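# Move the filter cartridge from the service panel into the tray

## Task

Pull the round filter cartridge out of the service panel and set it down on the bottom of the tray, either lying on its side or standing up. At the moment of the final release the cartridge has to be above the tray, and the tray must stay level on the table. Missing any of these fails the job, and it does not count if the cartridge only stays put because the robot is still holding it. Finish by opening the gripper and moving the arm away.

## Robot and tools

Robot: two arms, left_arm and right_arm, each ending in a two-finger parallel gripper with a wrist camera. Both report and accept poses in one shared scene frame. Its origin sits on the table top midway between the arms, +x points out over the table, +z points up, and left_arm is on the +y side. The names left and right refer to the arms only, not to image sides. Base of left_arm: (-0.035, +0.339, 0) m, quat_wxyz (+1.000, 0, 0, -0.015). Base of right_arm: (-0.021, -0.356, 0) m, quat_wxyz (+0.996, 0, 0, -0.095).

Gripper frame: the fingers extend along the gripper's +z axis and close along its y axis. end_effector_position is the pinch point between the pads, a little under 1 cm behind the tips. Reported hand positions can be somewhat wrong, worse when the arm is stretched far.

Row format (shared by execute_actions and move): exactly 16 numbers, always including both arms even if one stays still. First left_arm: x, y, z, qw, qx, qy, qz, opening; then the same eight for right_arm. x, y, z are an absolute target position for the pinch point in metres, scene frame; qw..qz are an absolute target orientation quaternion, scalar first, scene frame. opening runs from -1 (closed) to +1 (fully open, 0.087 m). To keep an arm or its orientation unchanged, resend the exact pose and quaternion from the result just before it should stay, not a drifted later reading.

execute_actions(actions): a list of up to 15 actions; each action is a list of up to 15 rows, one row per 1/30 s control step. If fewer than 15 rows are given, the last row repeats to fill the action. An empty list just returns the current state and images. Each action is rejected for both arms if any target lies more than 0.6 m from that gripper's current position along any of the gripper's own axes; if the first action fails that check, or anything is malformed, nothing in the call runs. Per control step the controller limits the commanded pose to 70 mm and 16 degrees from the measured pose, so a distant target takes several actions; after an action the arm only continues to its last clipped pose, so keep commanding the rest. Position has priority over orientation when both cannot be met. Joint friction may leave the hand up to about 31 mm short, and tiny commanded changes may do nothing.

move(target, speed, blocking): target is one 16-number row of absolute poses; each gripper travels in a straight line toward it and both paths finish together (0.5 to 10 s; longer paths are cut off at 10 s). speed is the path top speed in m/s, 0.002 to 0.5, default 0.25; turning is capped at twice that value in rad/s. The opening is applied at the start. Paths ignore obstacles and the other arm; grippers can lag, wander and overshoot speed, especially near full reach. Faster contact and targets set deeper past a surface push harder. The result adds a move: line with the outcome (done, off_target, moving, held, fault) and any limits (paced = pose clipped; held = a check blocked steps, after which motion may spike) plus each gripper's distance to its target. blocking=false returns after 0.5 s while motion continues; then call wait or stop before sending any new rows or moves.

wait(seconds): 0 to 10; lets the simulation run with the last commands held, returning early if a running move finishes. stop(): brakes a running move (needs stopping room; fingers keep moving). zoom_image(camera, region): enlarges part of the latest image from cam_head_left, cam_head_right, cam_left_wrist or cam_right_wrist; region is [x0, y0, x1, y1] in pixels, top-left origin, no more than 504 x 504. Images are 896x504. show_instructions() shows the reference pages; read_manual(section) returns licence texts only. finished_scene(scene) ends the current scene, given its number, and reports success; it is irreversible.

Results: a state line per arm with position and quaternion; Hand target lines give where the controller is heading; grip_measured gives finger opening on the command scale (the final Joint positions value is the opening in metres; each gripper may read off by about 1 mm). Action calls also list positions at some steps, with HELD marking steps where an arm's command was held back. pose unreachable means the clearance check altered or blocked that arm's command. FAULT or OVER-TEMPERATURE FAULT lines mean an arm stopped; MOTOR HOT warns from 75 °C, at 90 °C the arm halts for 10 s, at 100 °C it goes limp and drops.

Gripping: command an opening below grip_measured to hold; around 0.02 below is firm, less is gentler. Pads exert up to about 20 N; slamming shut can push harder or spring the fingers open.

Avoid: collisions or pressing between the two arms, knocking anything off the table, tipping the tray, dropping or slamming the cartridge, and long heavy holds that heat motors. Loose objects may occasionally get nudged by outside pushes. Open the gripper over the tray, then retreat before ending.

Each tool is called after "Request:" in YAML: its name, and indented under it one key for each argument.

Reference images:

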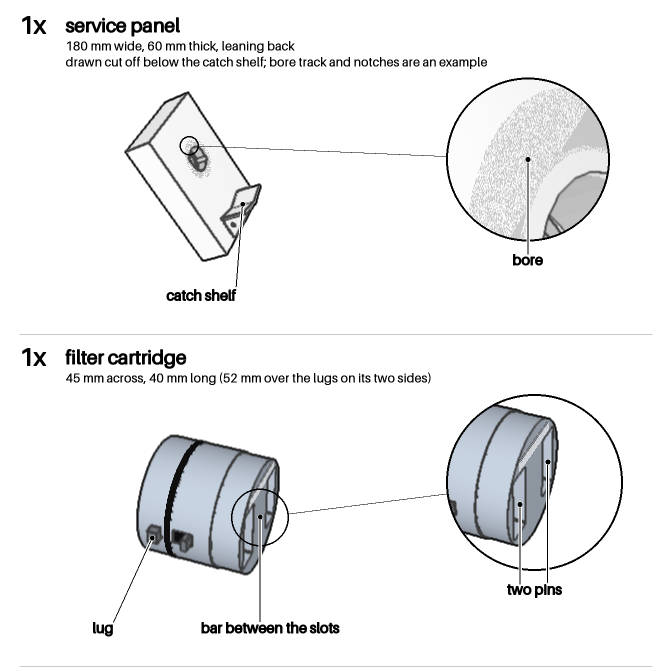

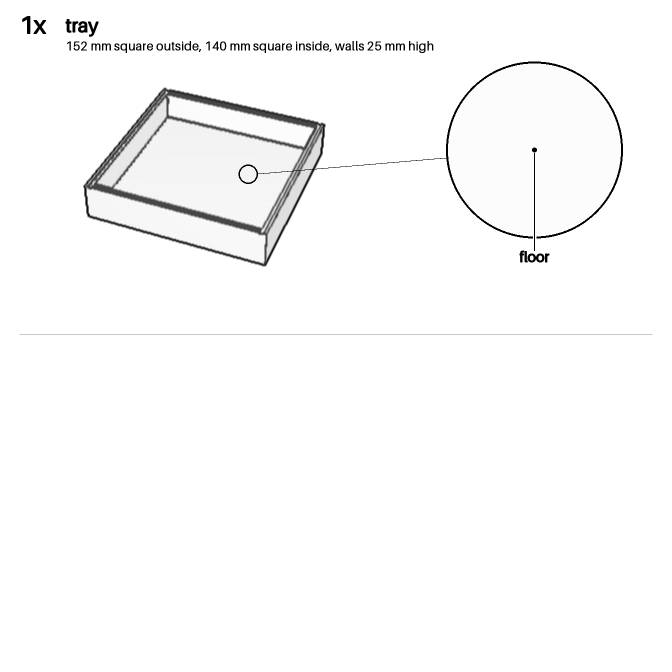

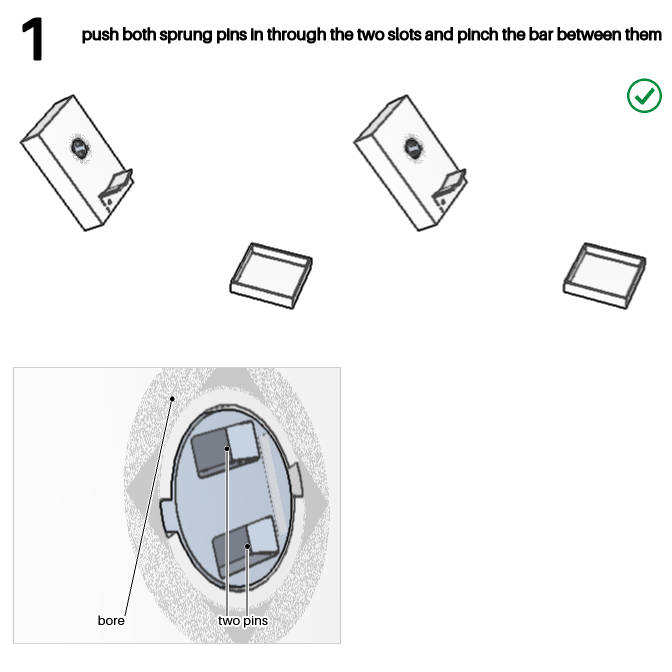

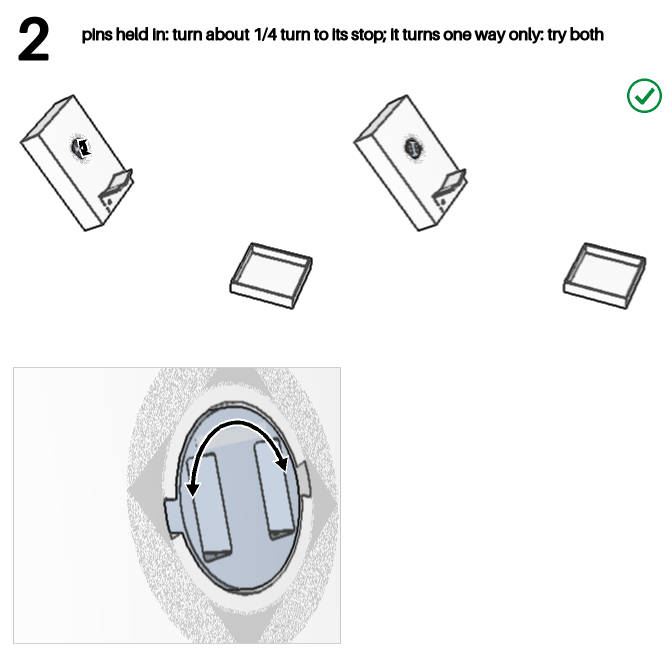

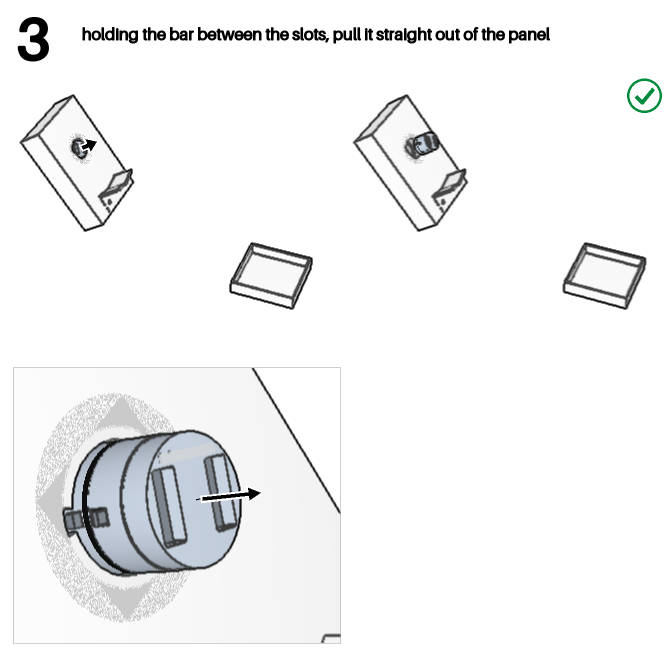

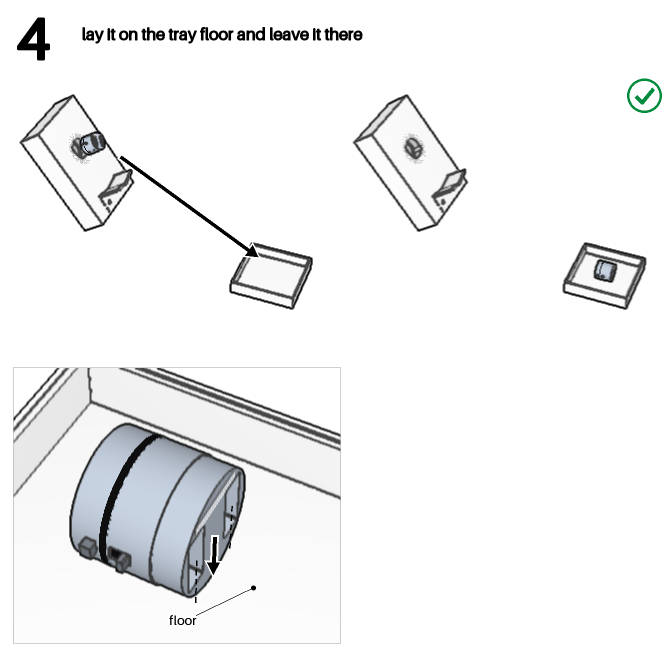

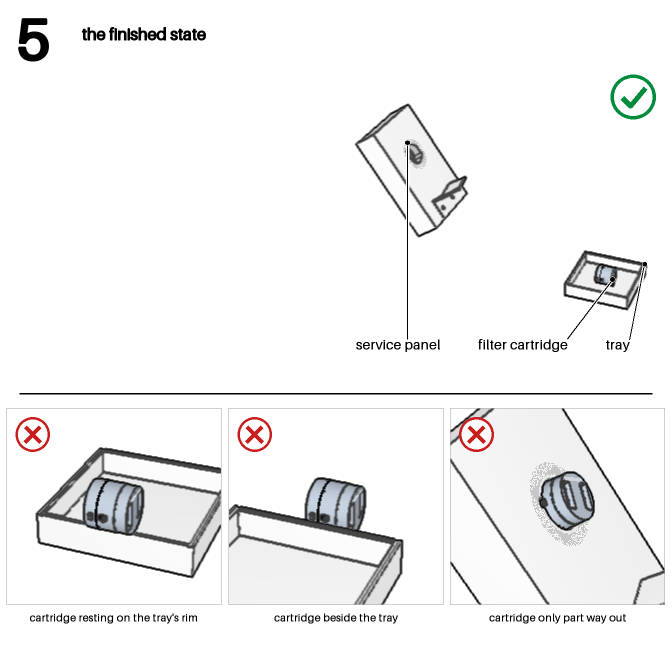

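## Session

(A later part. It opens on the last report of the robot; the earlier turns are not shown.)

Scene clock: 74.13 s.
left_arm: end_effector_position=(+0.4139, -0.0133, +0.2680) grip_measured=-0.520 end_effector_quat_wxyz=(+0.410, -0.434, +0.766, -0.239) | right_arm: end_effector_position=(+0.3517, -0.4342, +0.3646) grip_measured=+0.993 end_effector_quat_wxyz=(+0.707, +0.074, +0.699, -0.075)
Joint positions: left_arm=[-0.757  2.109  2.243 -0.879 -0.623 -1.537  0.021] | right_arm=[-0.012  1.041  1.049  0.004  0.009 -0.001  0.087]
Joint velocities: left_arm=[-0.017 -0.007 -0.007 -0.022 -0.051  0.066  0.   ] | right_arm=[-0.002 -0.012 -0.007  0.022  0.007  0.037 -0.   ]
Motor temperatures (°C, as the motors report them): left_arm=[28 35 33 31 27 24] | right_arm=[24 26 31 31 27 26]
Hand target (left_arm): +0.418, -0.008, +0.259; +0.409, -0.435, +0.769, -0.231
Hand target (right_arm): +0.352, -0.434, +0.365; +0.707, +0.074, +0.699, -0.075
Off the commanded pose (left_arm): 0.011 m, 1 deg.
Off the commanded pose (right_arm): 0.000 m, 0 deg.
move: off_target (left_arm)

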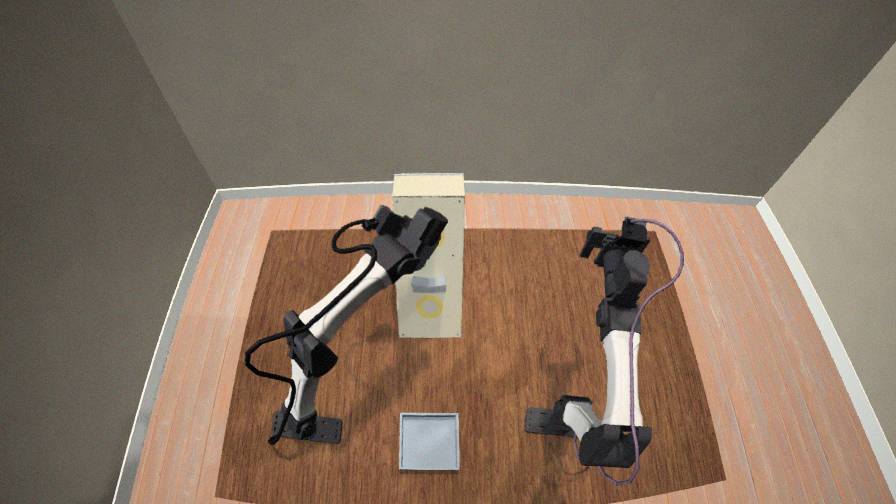

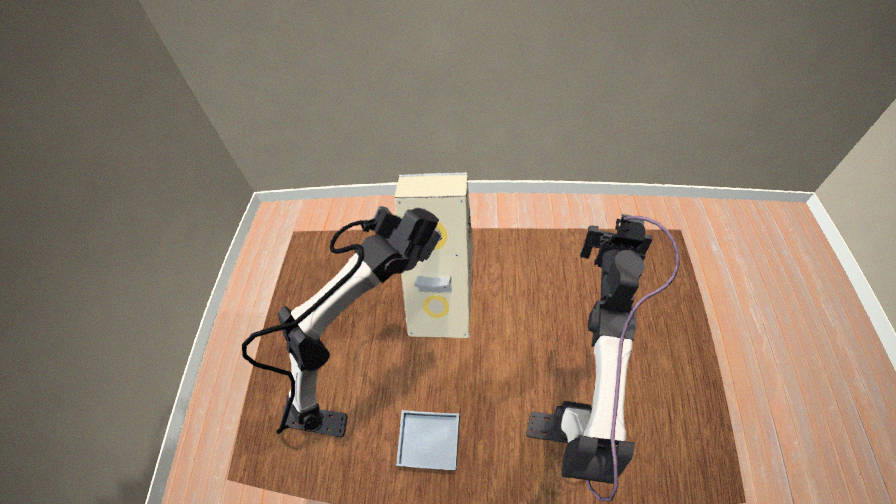

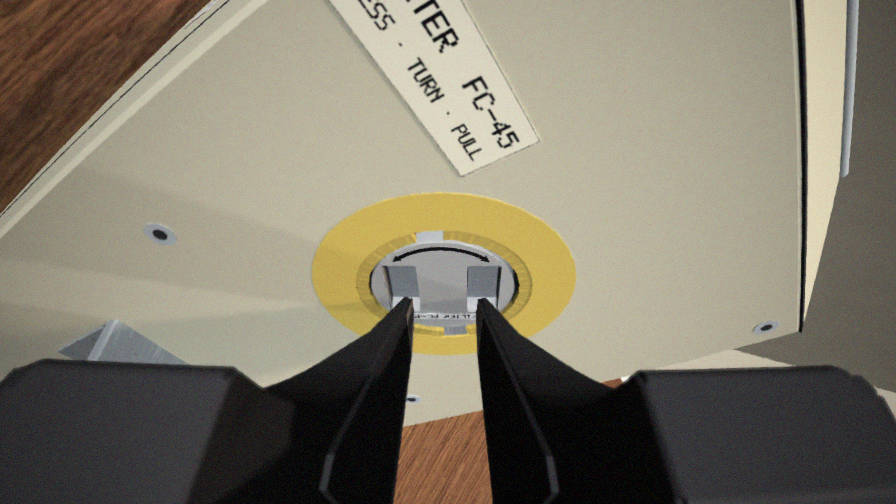

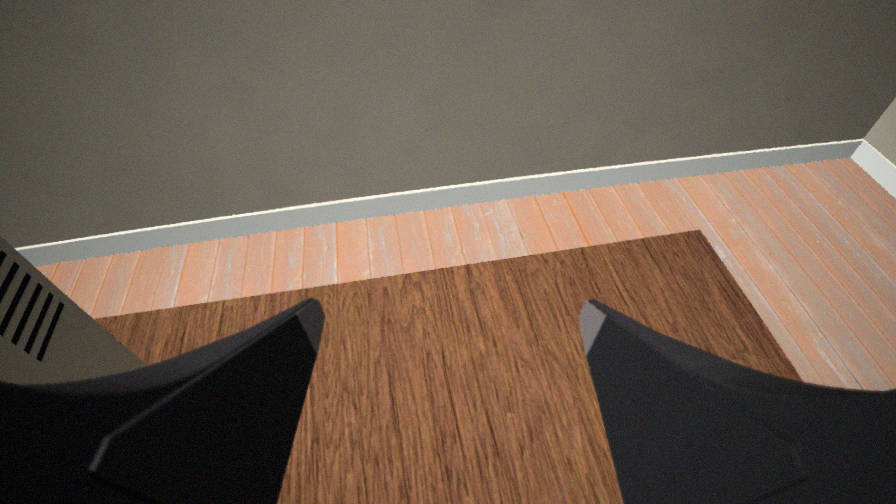

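Request:
move:
  target: [0.419,-0.004,0.260,0.4087,-0.4347,0.7685,-0.2312,-0.52,0.3517,-0.4342,0.3646,0.707,0.074,0.699,-0.075,1]
  speed: 0.02

Request:
zoom_image:
  camera: "cam_left_wrist"
  region: [320, 170, 580, 390]

Scene clock: 82.17 s.
left_arm: end_effector_position=(+0.4142, -0.0131, +0.2677) grip_measured=-0.520 end_effector_quat_wxyz=(+0.408, -0.432, +0.767, -0.241) | right_arm: end_effector_position=(+0.3517, -0.4342, +0.3646) grip_measured=+0.993 end_effector_quat_wxyz=(+0.707, +0.074, +0.699, -0.075)
Joint positions: left_arm=[-0.754  2.103  2.231 -0.868 -0.615 -1.531  0.021] | right_arm=[-0.012  1.041  1.049  0.004  0.009 -0.001  0.087]
Joint velocities: left_arm=[-0.002 -0.007 -0.012  0.022 -0.066  0.066 -0.001] | right_arm=[-0.007 -0.002 -0.012  0.037 -0.007 -0.051 -0.001]
Motor temperatures (°C, as the motors report them): left_arm=[28 37 32 32 27 24] | right_arm=[24 26 31 31 27 26]
Hand target (left_arm): +0.419, -0.004, +0.260; +0.409, -0.435, +0.769, -0.231
Hand target (right_arm): +0.352, -0.434, +0.365; +0.707, +0.074, +0.699, -0.075
Off the commanded pose (left_arm): 0.013 m, 1 deg.
Off the commanded pose (right_arm): 0.000 m, 0 deg.
move: off_target (left_arm)

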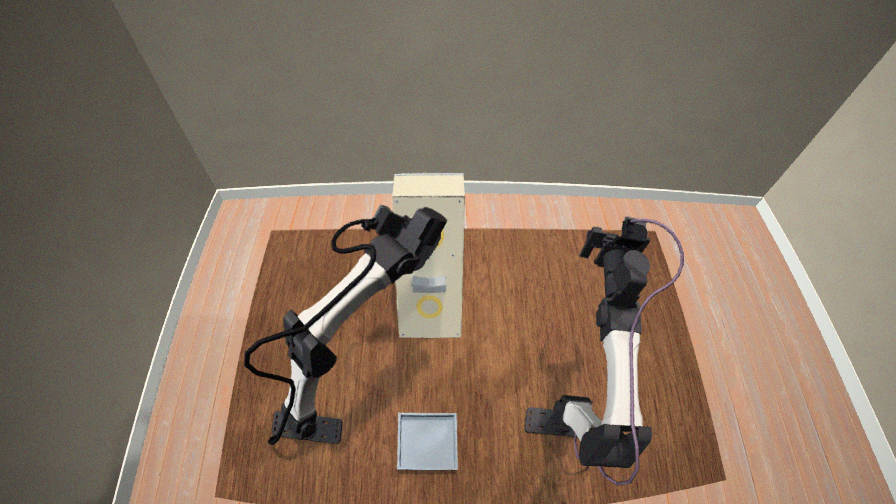

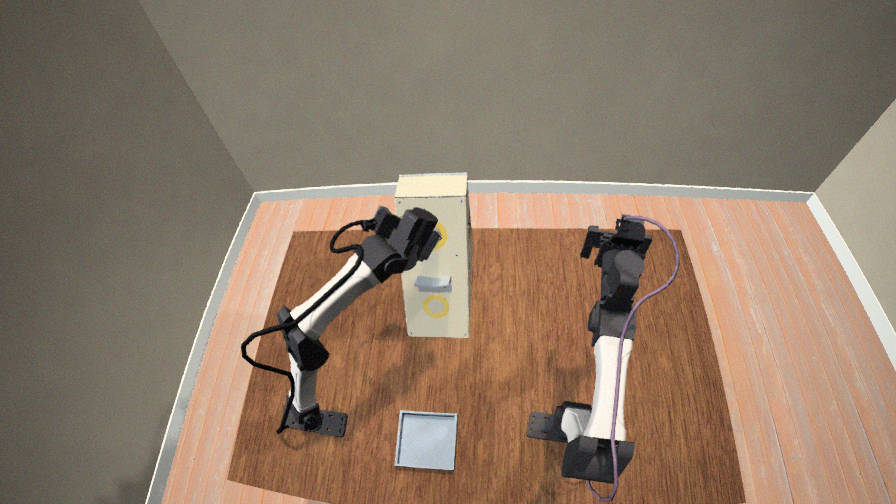

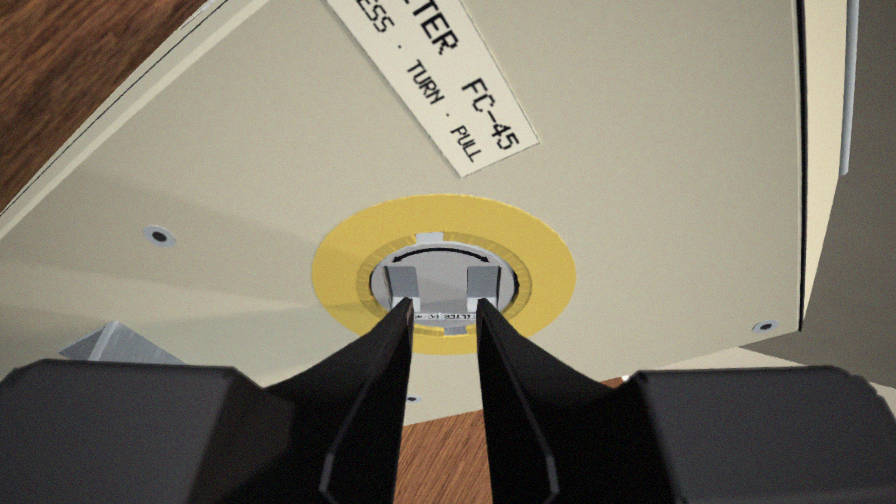

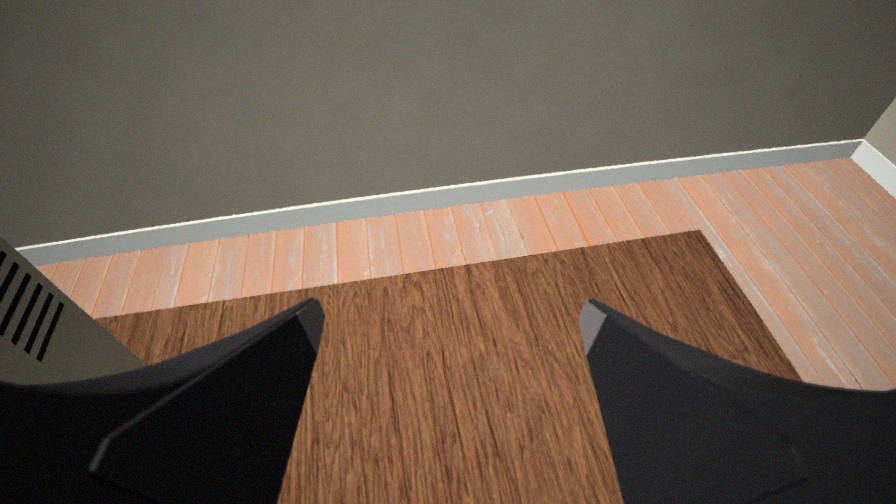

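Region (320, 170, 580, 390) of cam_left_wrist's 896x504 image, scaled by 1.938, with more detail than that image has; it fills the top 426 rows of this view, and the rest is white.

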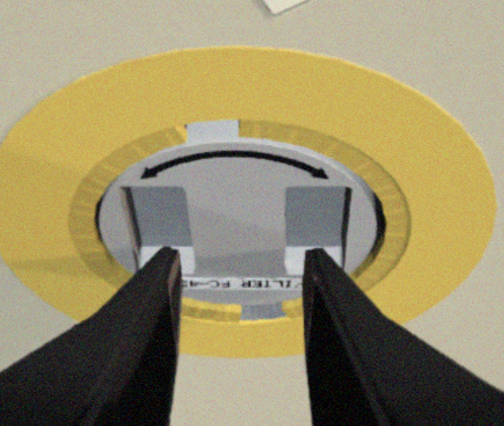

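Request:
move:
  target: [0.405,0.001,0.280,0.4087,-0.4347,0.7685,-0.2312,-0.52,0.3517,-0.4342,0.3646,0.707,0.074,0.699,-0.075,1]
  speed: 0.04

Scene clock: 93.10 s.
left_arm: end_effector_position=(+0.4061, -0.0052, +0.2736) grip_measured=-0.520 end_effector_quat_wxyz=(+0.406, -0.431, +0.772, -0.233) | right_arm: end_effector_position=(+0.3517, -0.4342, +0.3646) grip_measured=+0.993 end_effector_quat_wxyz=(+0.707, +0.074, +0.699, -0.075)
Joint positions: left_arm=[-0.754  2.078  2.23  -0.911 -0.614 -1.531  0.021] | right_arm=[-0.012  1.041  1.049  0.004  0.009 -0.001  0.087]
Joint velocities: left_arm=[ 0.007 -0.017 -0.007 -0.007 -0.022  0.066 -0.002] | right_arm=[ 0.022 -0.012 -0.002 -0.081 -0.037 -0.066  0.   ]
Motor temperatures (°C, as the motors report them): left_arm=[28 39 32 32 27 24] | right_arm=[24 26 31 32 27 26]
Hand target (left_arm): +0.405, +0.001, +0.280; +0.409, -0.435, +0.768, -0.231
Hand target (right_arm): +0.352, -0.434, +0.365; +0.707, +0.074, +0.699, -0.075
Off the commanded pose (left_arm): 0.009 m, 1 deg.
Off the commanded pose (right_arm): 0.000 m, 0 deg.
move: done

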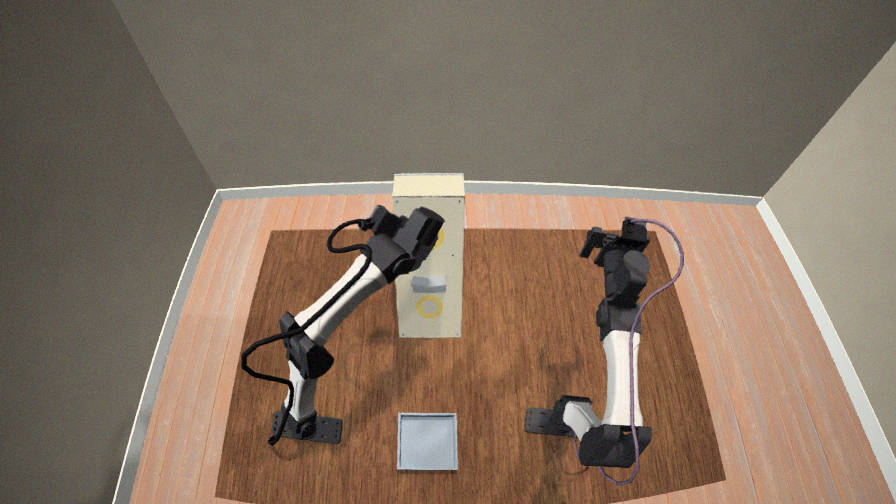

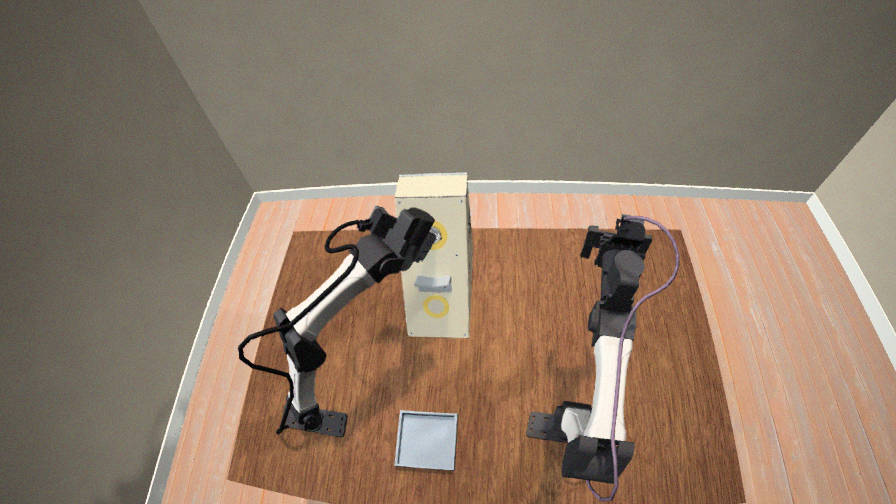

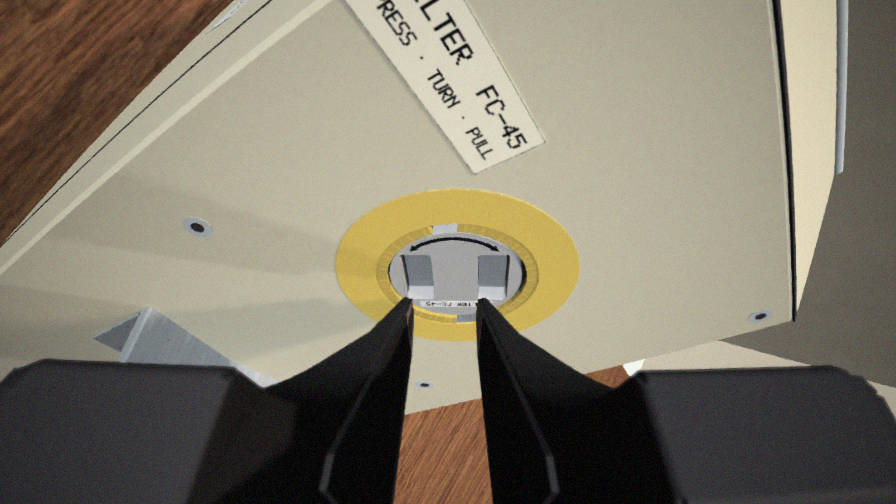

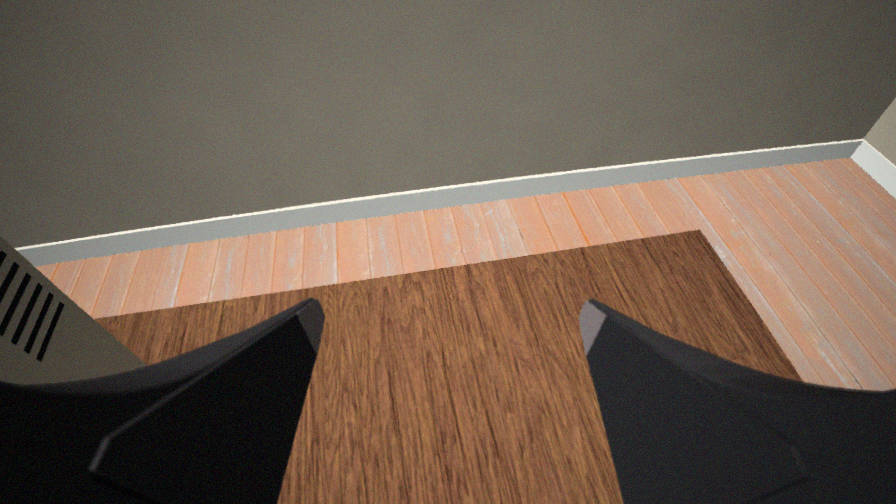

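Request:
move:
  target: [0.418,-0.005,0.270,0.4087,-0.4347,0.7685,-0.2312,-0.52,0.3517,-0.4342,0.3646,0.707,0.074,0.699,-0.075,1]
  speed: 0.04

Scene clock: 98.10 s.
left_arm: end_effector_position=(+0.4085, -0.0076, +0.2713) grip_measured=-0.520 end_effector_quat_wxyz=(+0.406, -0.431, +0.772, -0.233) | right_arm: end_effector_position=(+0.3517, -0.4342, +0.3646) grip_measured=+0.993 end_effector_quat_wxyz=(+0.707, +0.074, +0.699, -0.075)
Joint positions: left_arm=[-0.754  2.093  2.245 -0.912 -0.614 -1.531  0.021] | right_arm=[-0.012  1.041  1.049  0.004  0.009 -0.001  0.087]
Joint velocities: left_arm=[ 0.007 -0.002 -0.007 -0.125 -0.037 -0.007  0.   ] | right_arm=[ 0.007 -0.017  0.002  0.007 -0.022 -0.037 -0.   ]
Motor temperatures (°C, as the motors report them): left_arm=[28 40 32 32 27 24] | right_arm=[24 26 31 32 27 26]
Hand target (left_arm): +0.418, -0.005, +0.270; +0.409, -0.435, +0.768, -0.232
Hand target (right_arm): +0.352, -0.434, +0.365; +0.707, +0.074, +0.699, -0.075
Off the commanded pose (left_arm): 0.010 m, 1 deg.
Off the commanded pose (right_arm): 0.000 m, 0 deg.
move: done

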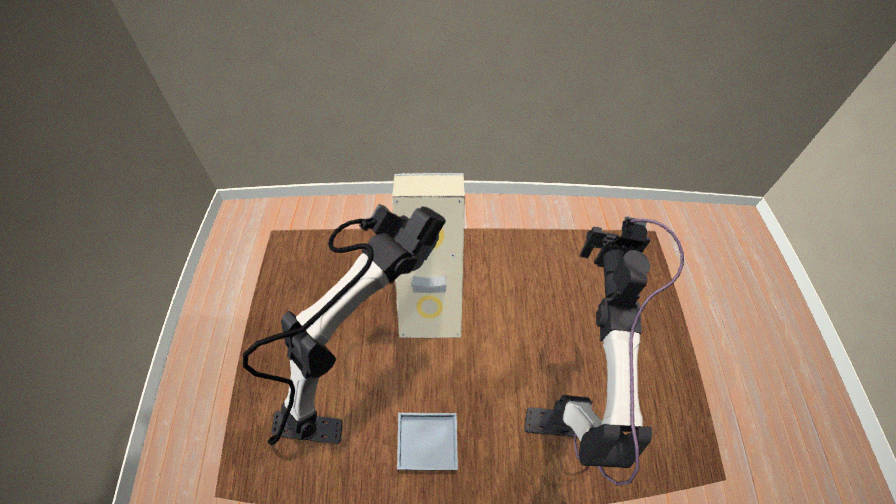

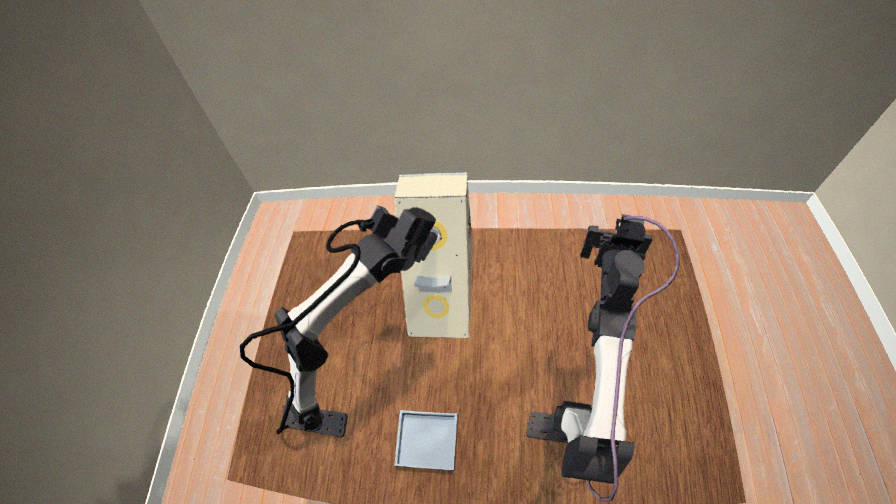

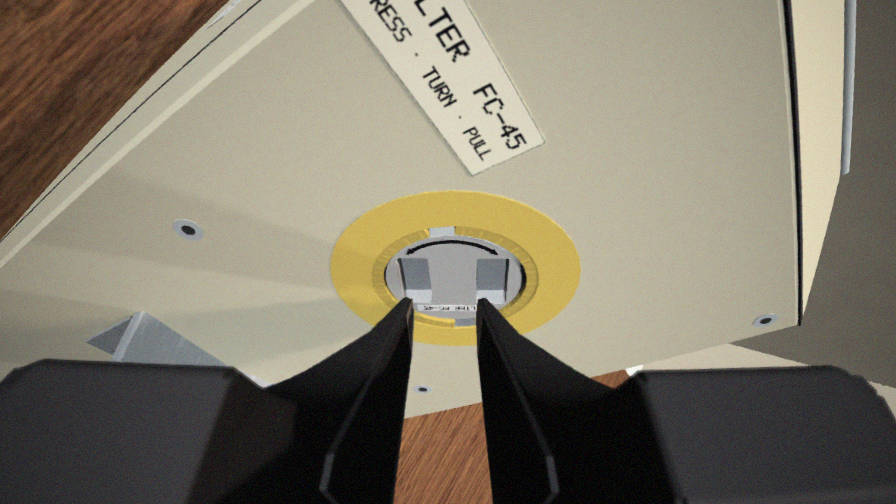

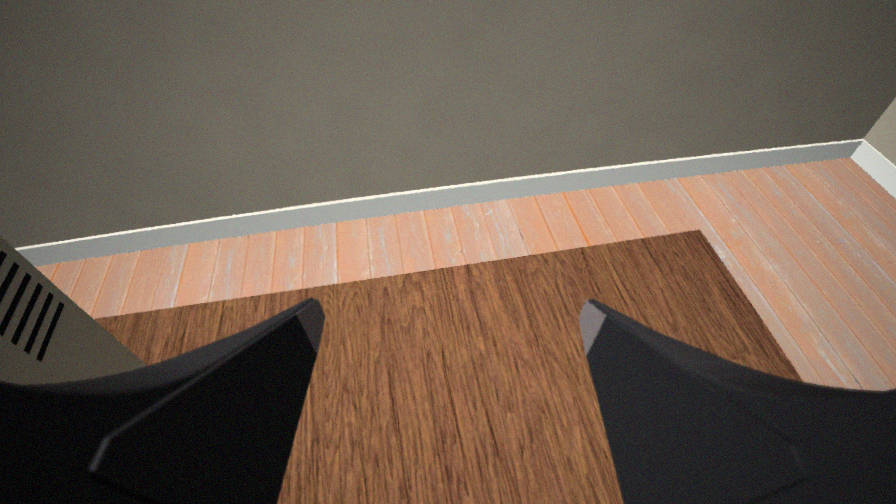

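Request:
move:
  target: [0.4235,-0.004,0.269,0.4087,-0.4347,0.7685,-0.2312,-0.52,0.3517,-0.4342,0.3646,0.707,0.074,0.699,-0.075,1]
  speed: 0.03

Request:
zoom_image:
  camera: "cam_left_wrist"
  region: [320, 170, 580, 390]

Scene clock: 101.17 s.
left_arm: end_effector_position=(+0.4160, -0.0041, +0.2711) grip_measured=-0.520 end_effector_quat_wxyz=(+0.408, -0.434, +0.769, -0.231) | right_arm: end_effector_position=(+0.3517, -0.4342, +0.3646) grip_measured=+0.993 end_effector_quat_wxyz=(+0.707, +0.074, +0.699, -0.075)
Joint positions: left_arm=[-0.739  2.108  2.265 -0.91  -0.612 -1.524  0.021] | right_arm=[-0.012  1.041  1.049  0.004  0.009 -0.001  0.087]
Joint velocities: left_arm=[-0.017 -0.017 -0.017 -0.022  0.007  0.037  0.001] | right_arm=[ 0.002  0.002  0.002  0.022 -0.007  0.066 -0.001]
Motor temperatures (°C, as the motors report them): left_arm=[28 40 33 32 27 24] | right_arm=[24 26 32 32 27 26]
Hand target (left_arm): +0.423, -0.004, +0.269; +0.409, -0.434, +0.768, -0.231
Hand target (right_arm): +0.352, -0.434, +0.365; +0.707, +0.074, +0.699, -0.075
Off the commanded pose (left_arm): 0.008 m, 0 deg.
Off the commanded pose (right_arm): 0.000 m, 0 deg.
move: done

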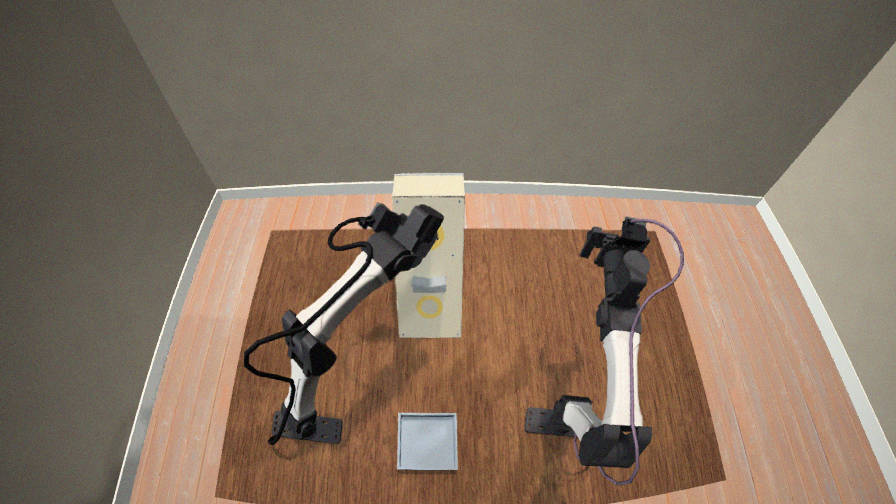

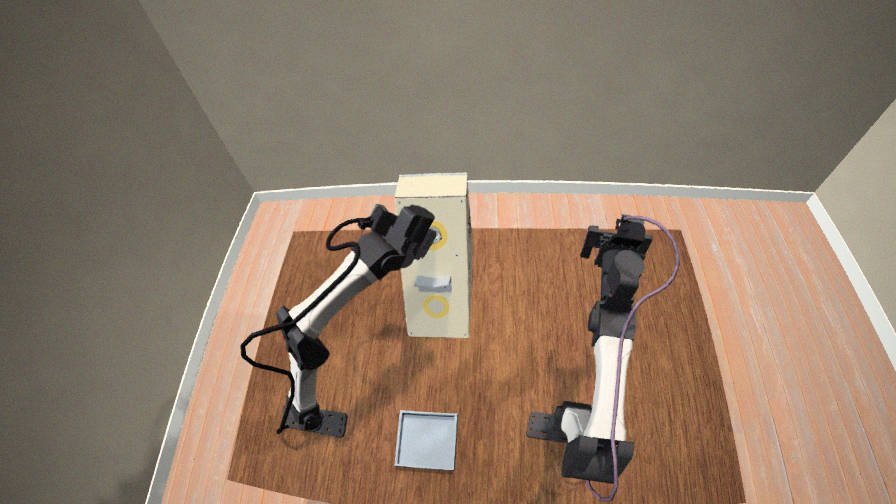

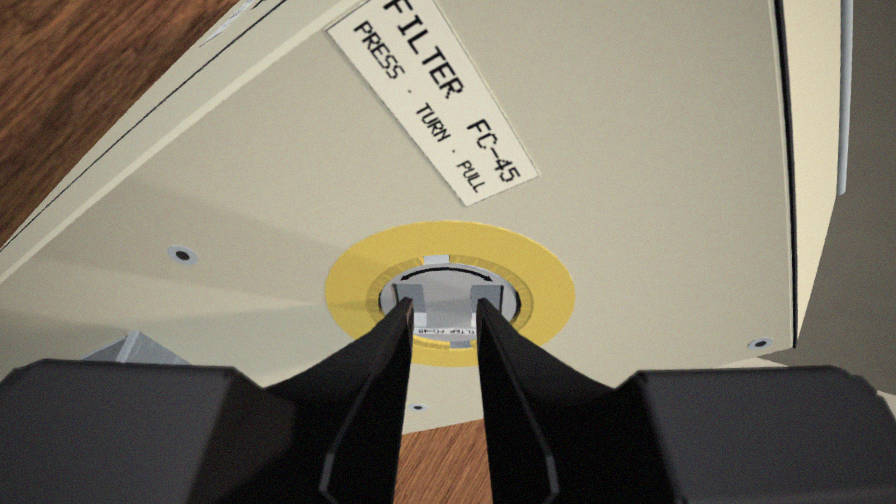

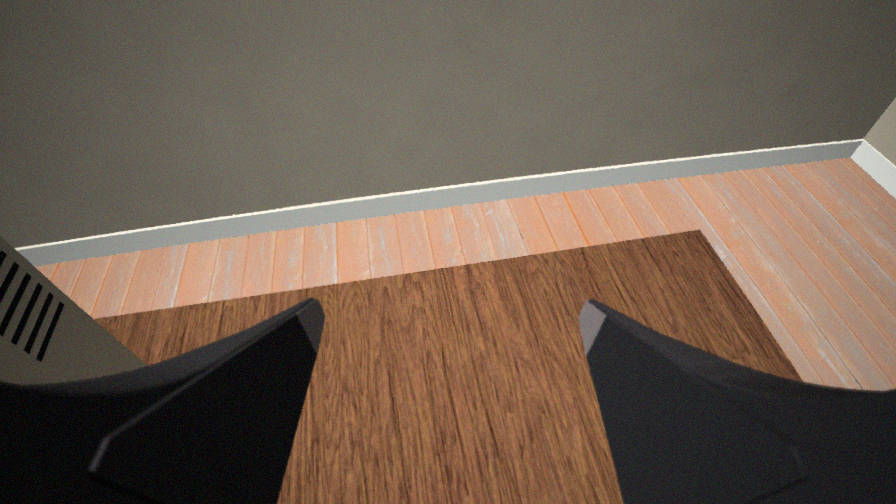

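Region (320, 170, 580, 390) of cam_left_wrist's 896x504 image, scaled by 1.938, with more detail than that image has; it fills the top 426 rows of this view, and the rest is white.

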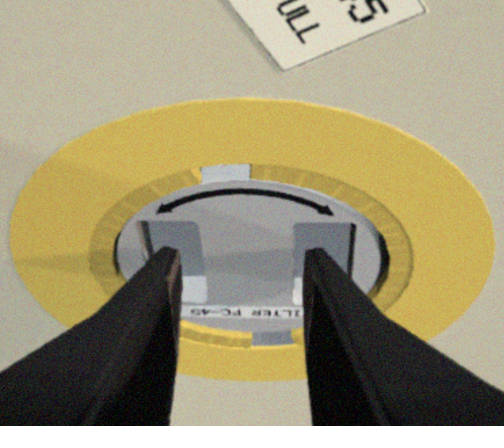

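Request:
move:
  target: [0.430,-0.007,0.2645,0.4087,-0.4347,0.7685,-0.2312,-0.52,0.3517,-0.4342,0.3646,0.707,0.074,0.699,-0.075,1]
  speed: 0.03

Request:
zoom_image:
  camera: "cam_left_wrist"
  region: [320, 170, 580, 390]

Scene clock: 104.17 s.
left_arm: end_effector_position=(+0.4205, -0.0087, +0.2687) grip_measured=-0.520 end_effector_quat_wxyz=(+0.407, -0.432, +0.770, -0.234) | right_arm: end_effector_position=(+0.3517, -0.4342, +0.3646) grip_measured=+0.993 end_effector_quat_wxyz=(+0.707, +0.074, +0.699, -0.075)
Joint positions: left_arm=[-0.738  2.133  2.292 -0.907 -0.607 -1.52   0.021] | right_arm=[-0.012  1.041  1.049  0.004  0.009 -0.001  0.087]
Joint velocities: left_arm=[ 0.002 -0.007 -0.002 -0.051  0.037 -0.037 -0.001] | right_arm=[ 0.007 -0.022  0.007  0.007  0.007 -0.095  0.   ]
Motor temperatures (°C, as the motors report them): left_arm=[28 40 33 32 27 24] | right_arm=[24 26 32 32 27 26]
Hand target (left_arm): +0.430, -0.007, +0.264; +0.409, -0.435, +0.768, -0.231
Hand target (right_arm): +0.352, -0.434, +0.365; +0.707, +0.074, +0.699, -0.075
Off the commanded pose (left_arm): 0.011 m, 0 deg.
Off the commanded pose (right_arm): 0.000 m, 0 deg.
move: off_target (left_arm)

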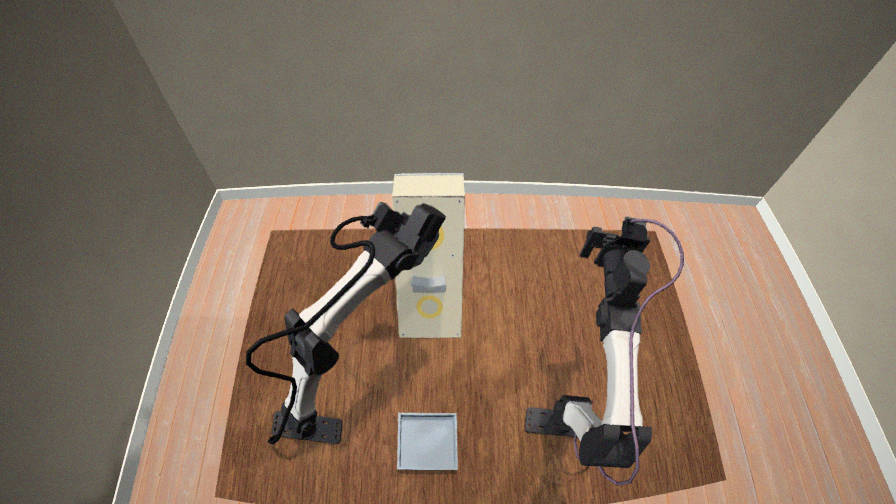

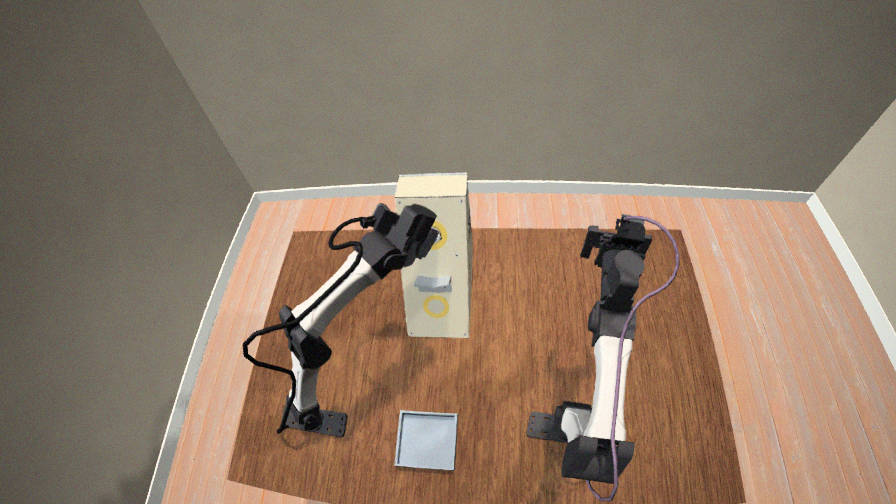

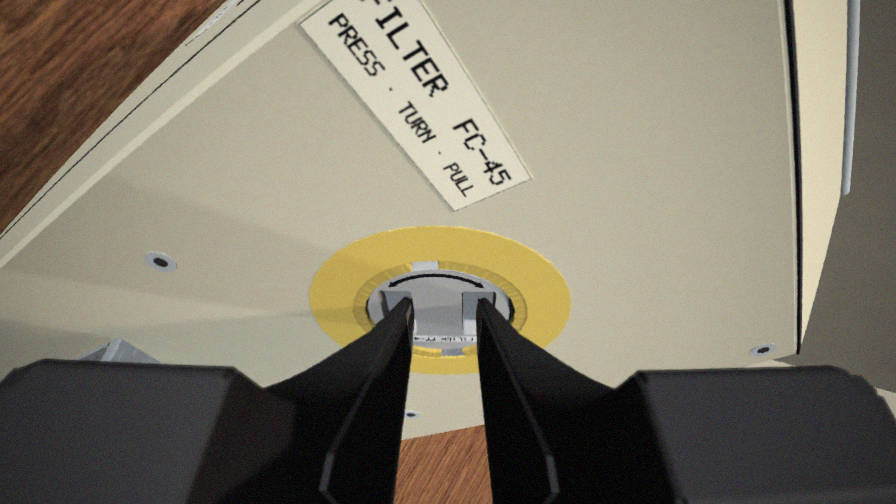

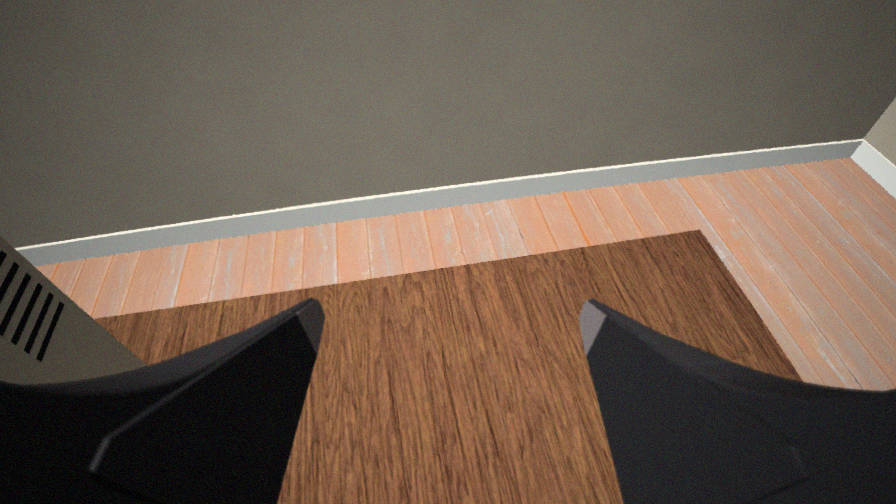

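Region (320, 170, 580, 390) of cam_left_wrist's 896x504 image, scaled by 1.938, with more detail than that image has; it fills the top 426 rows of this view, and the rest is white.

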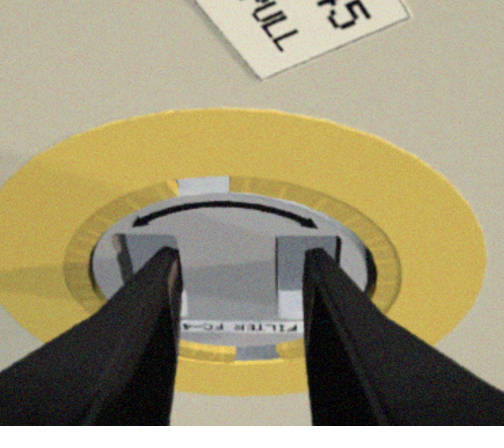

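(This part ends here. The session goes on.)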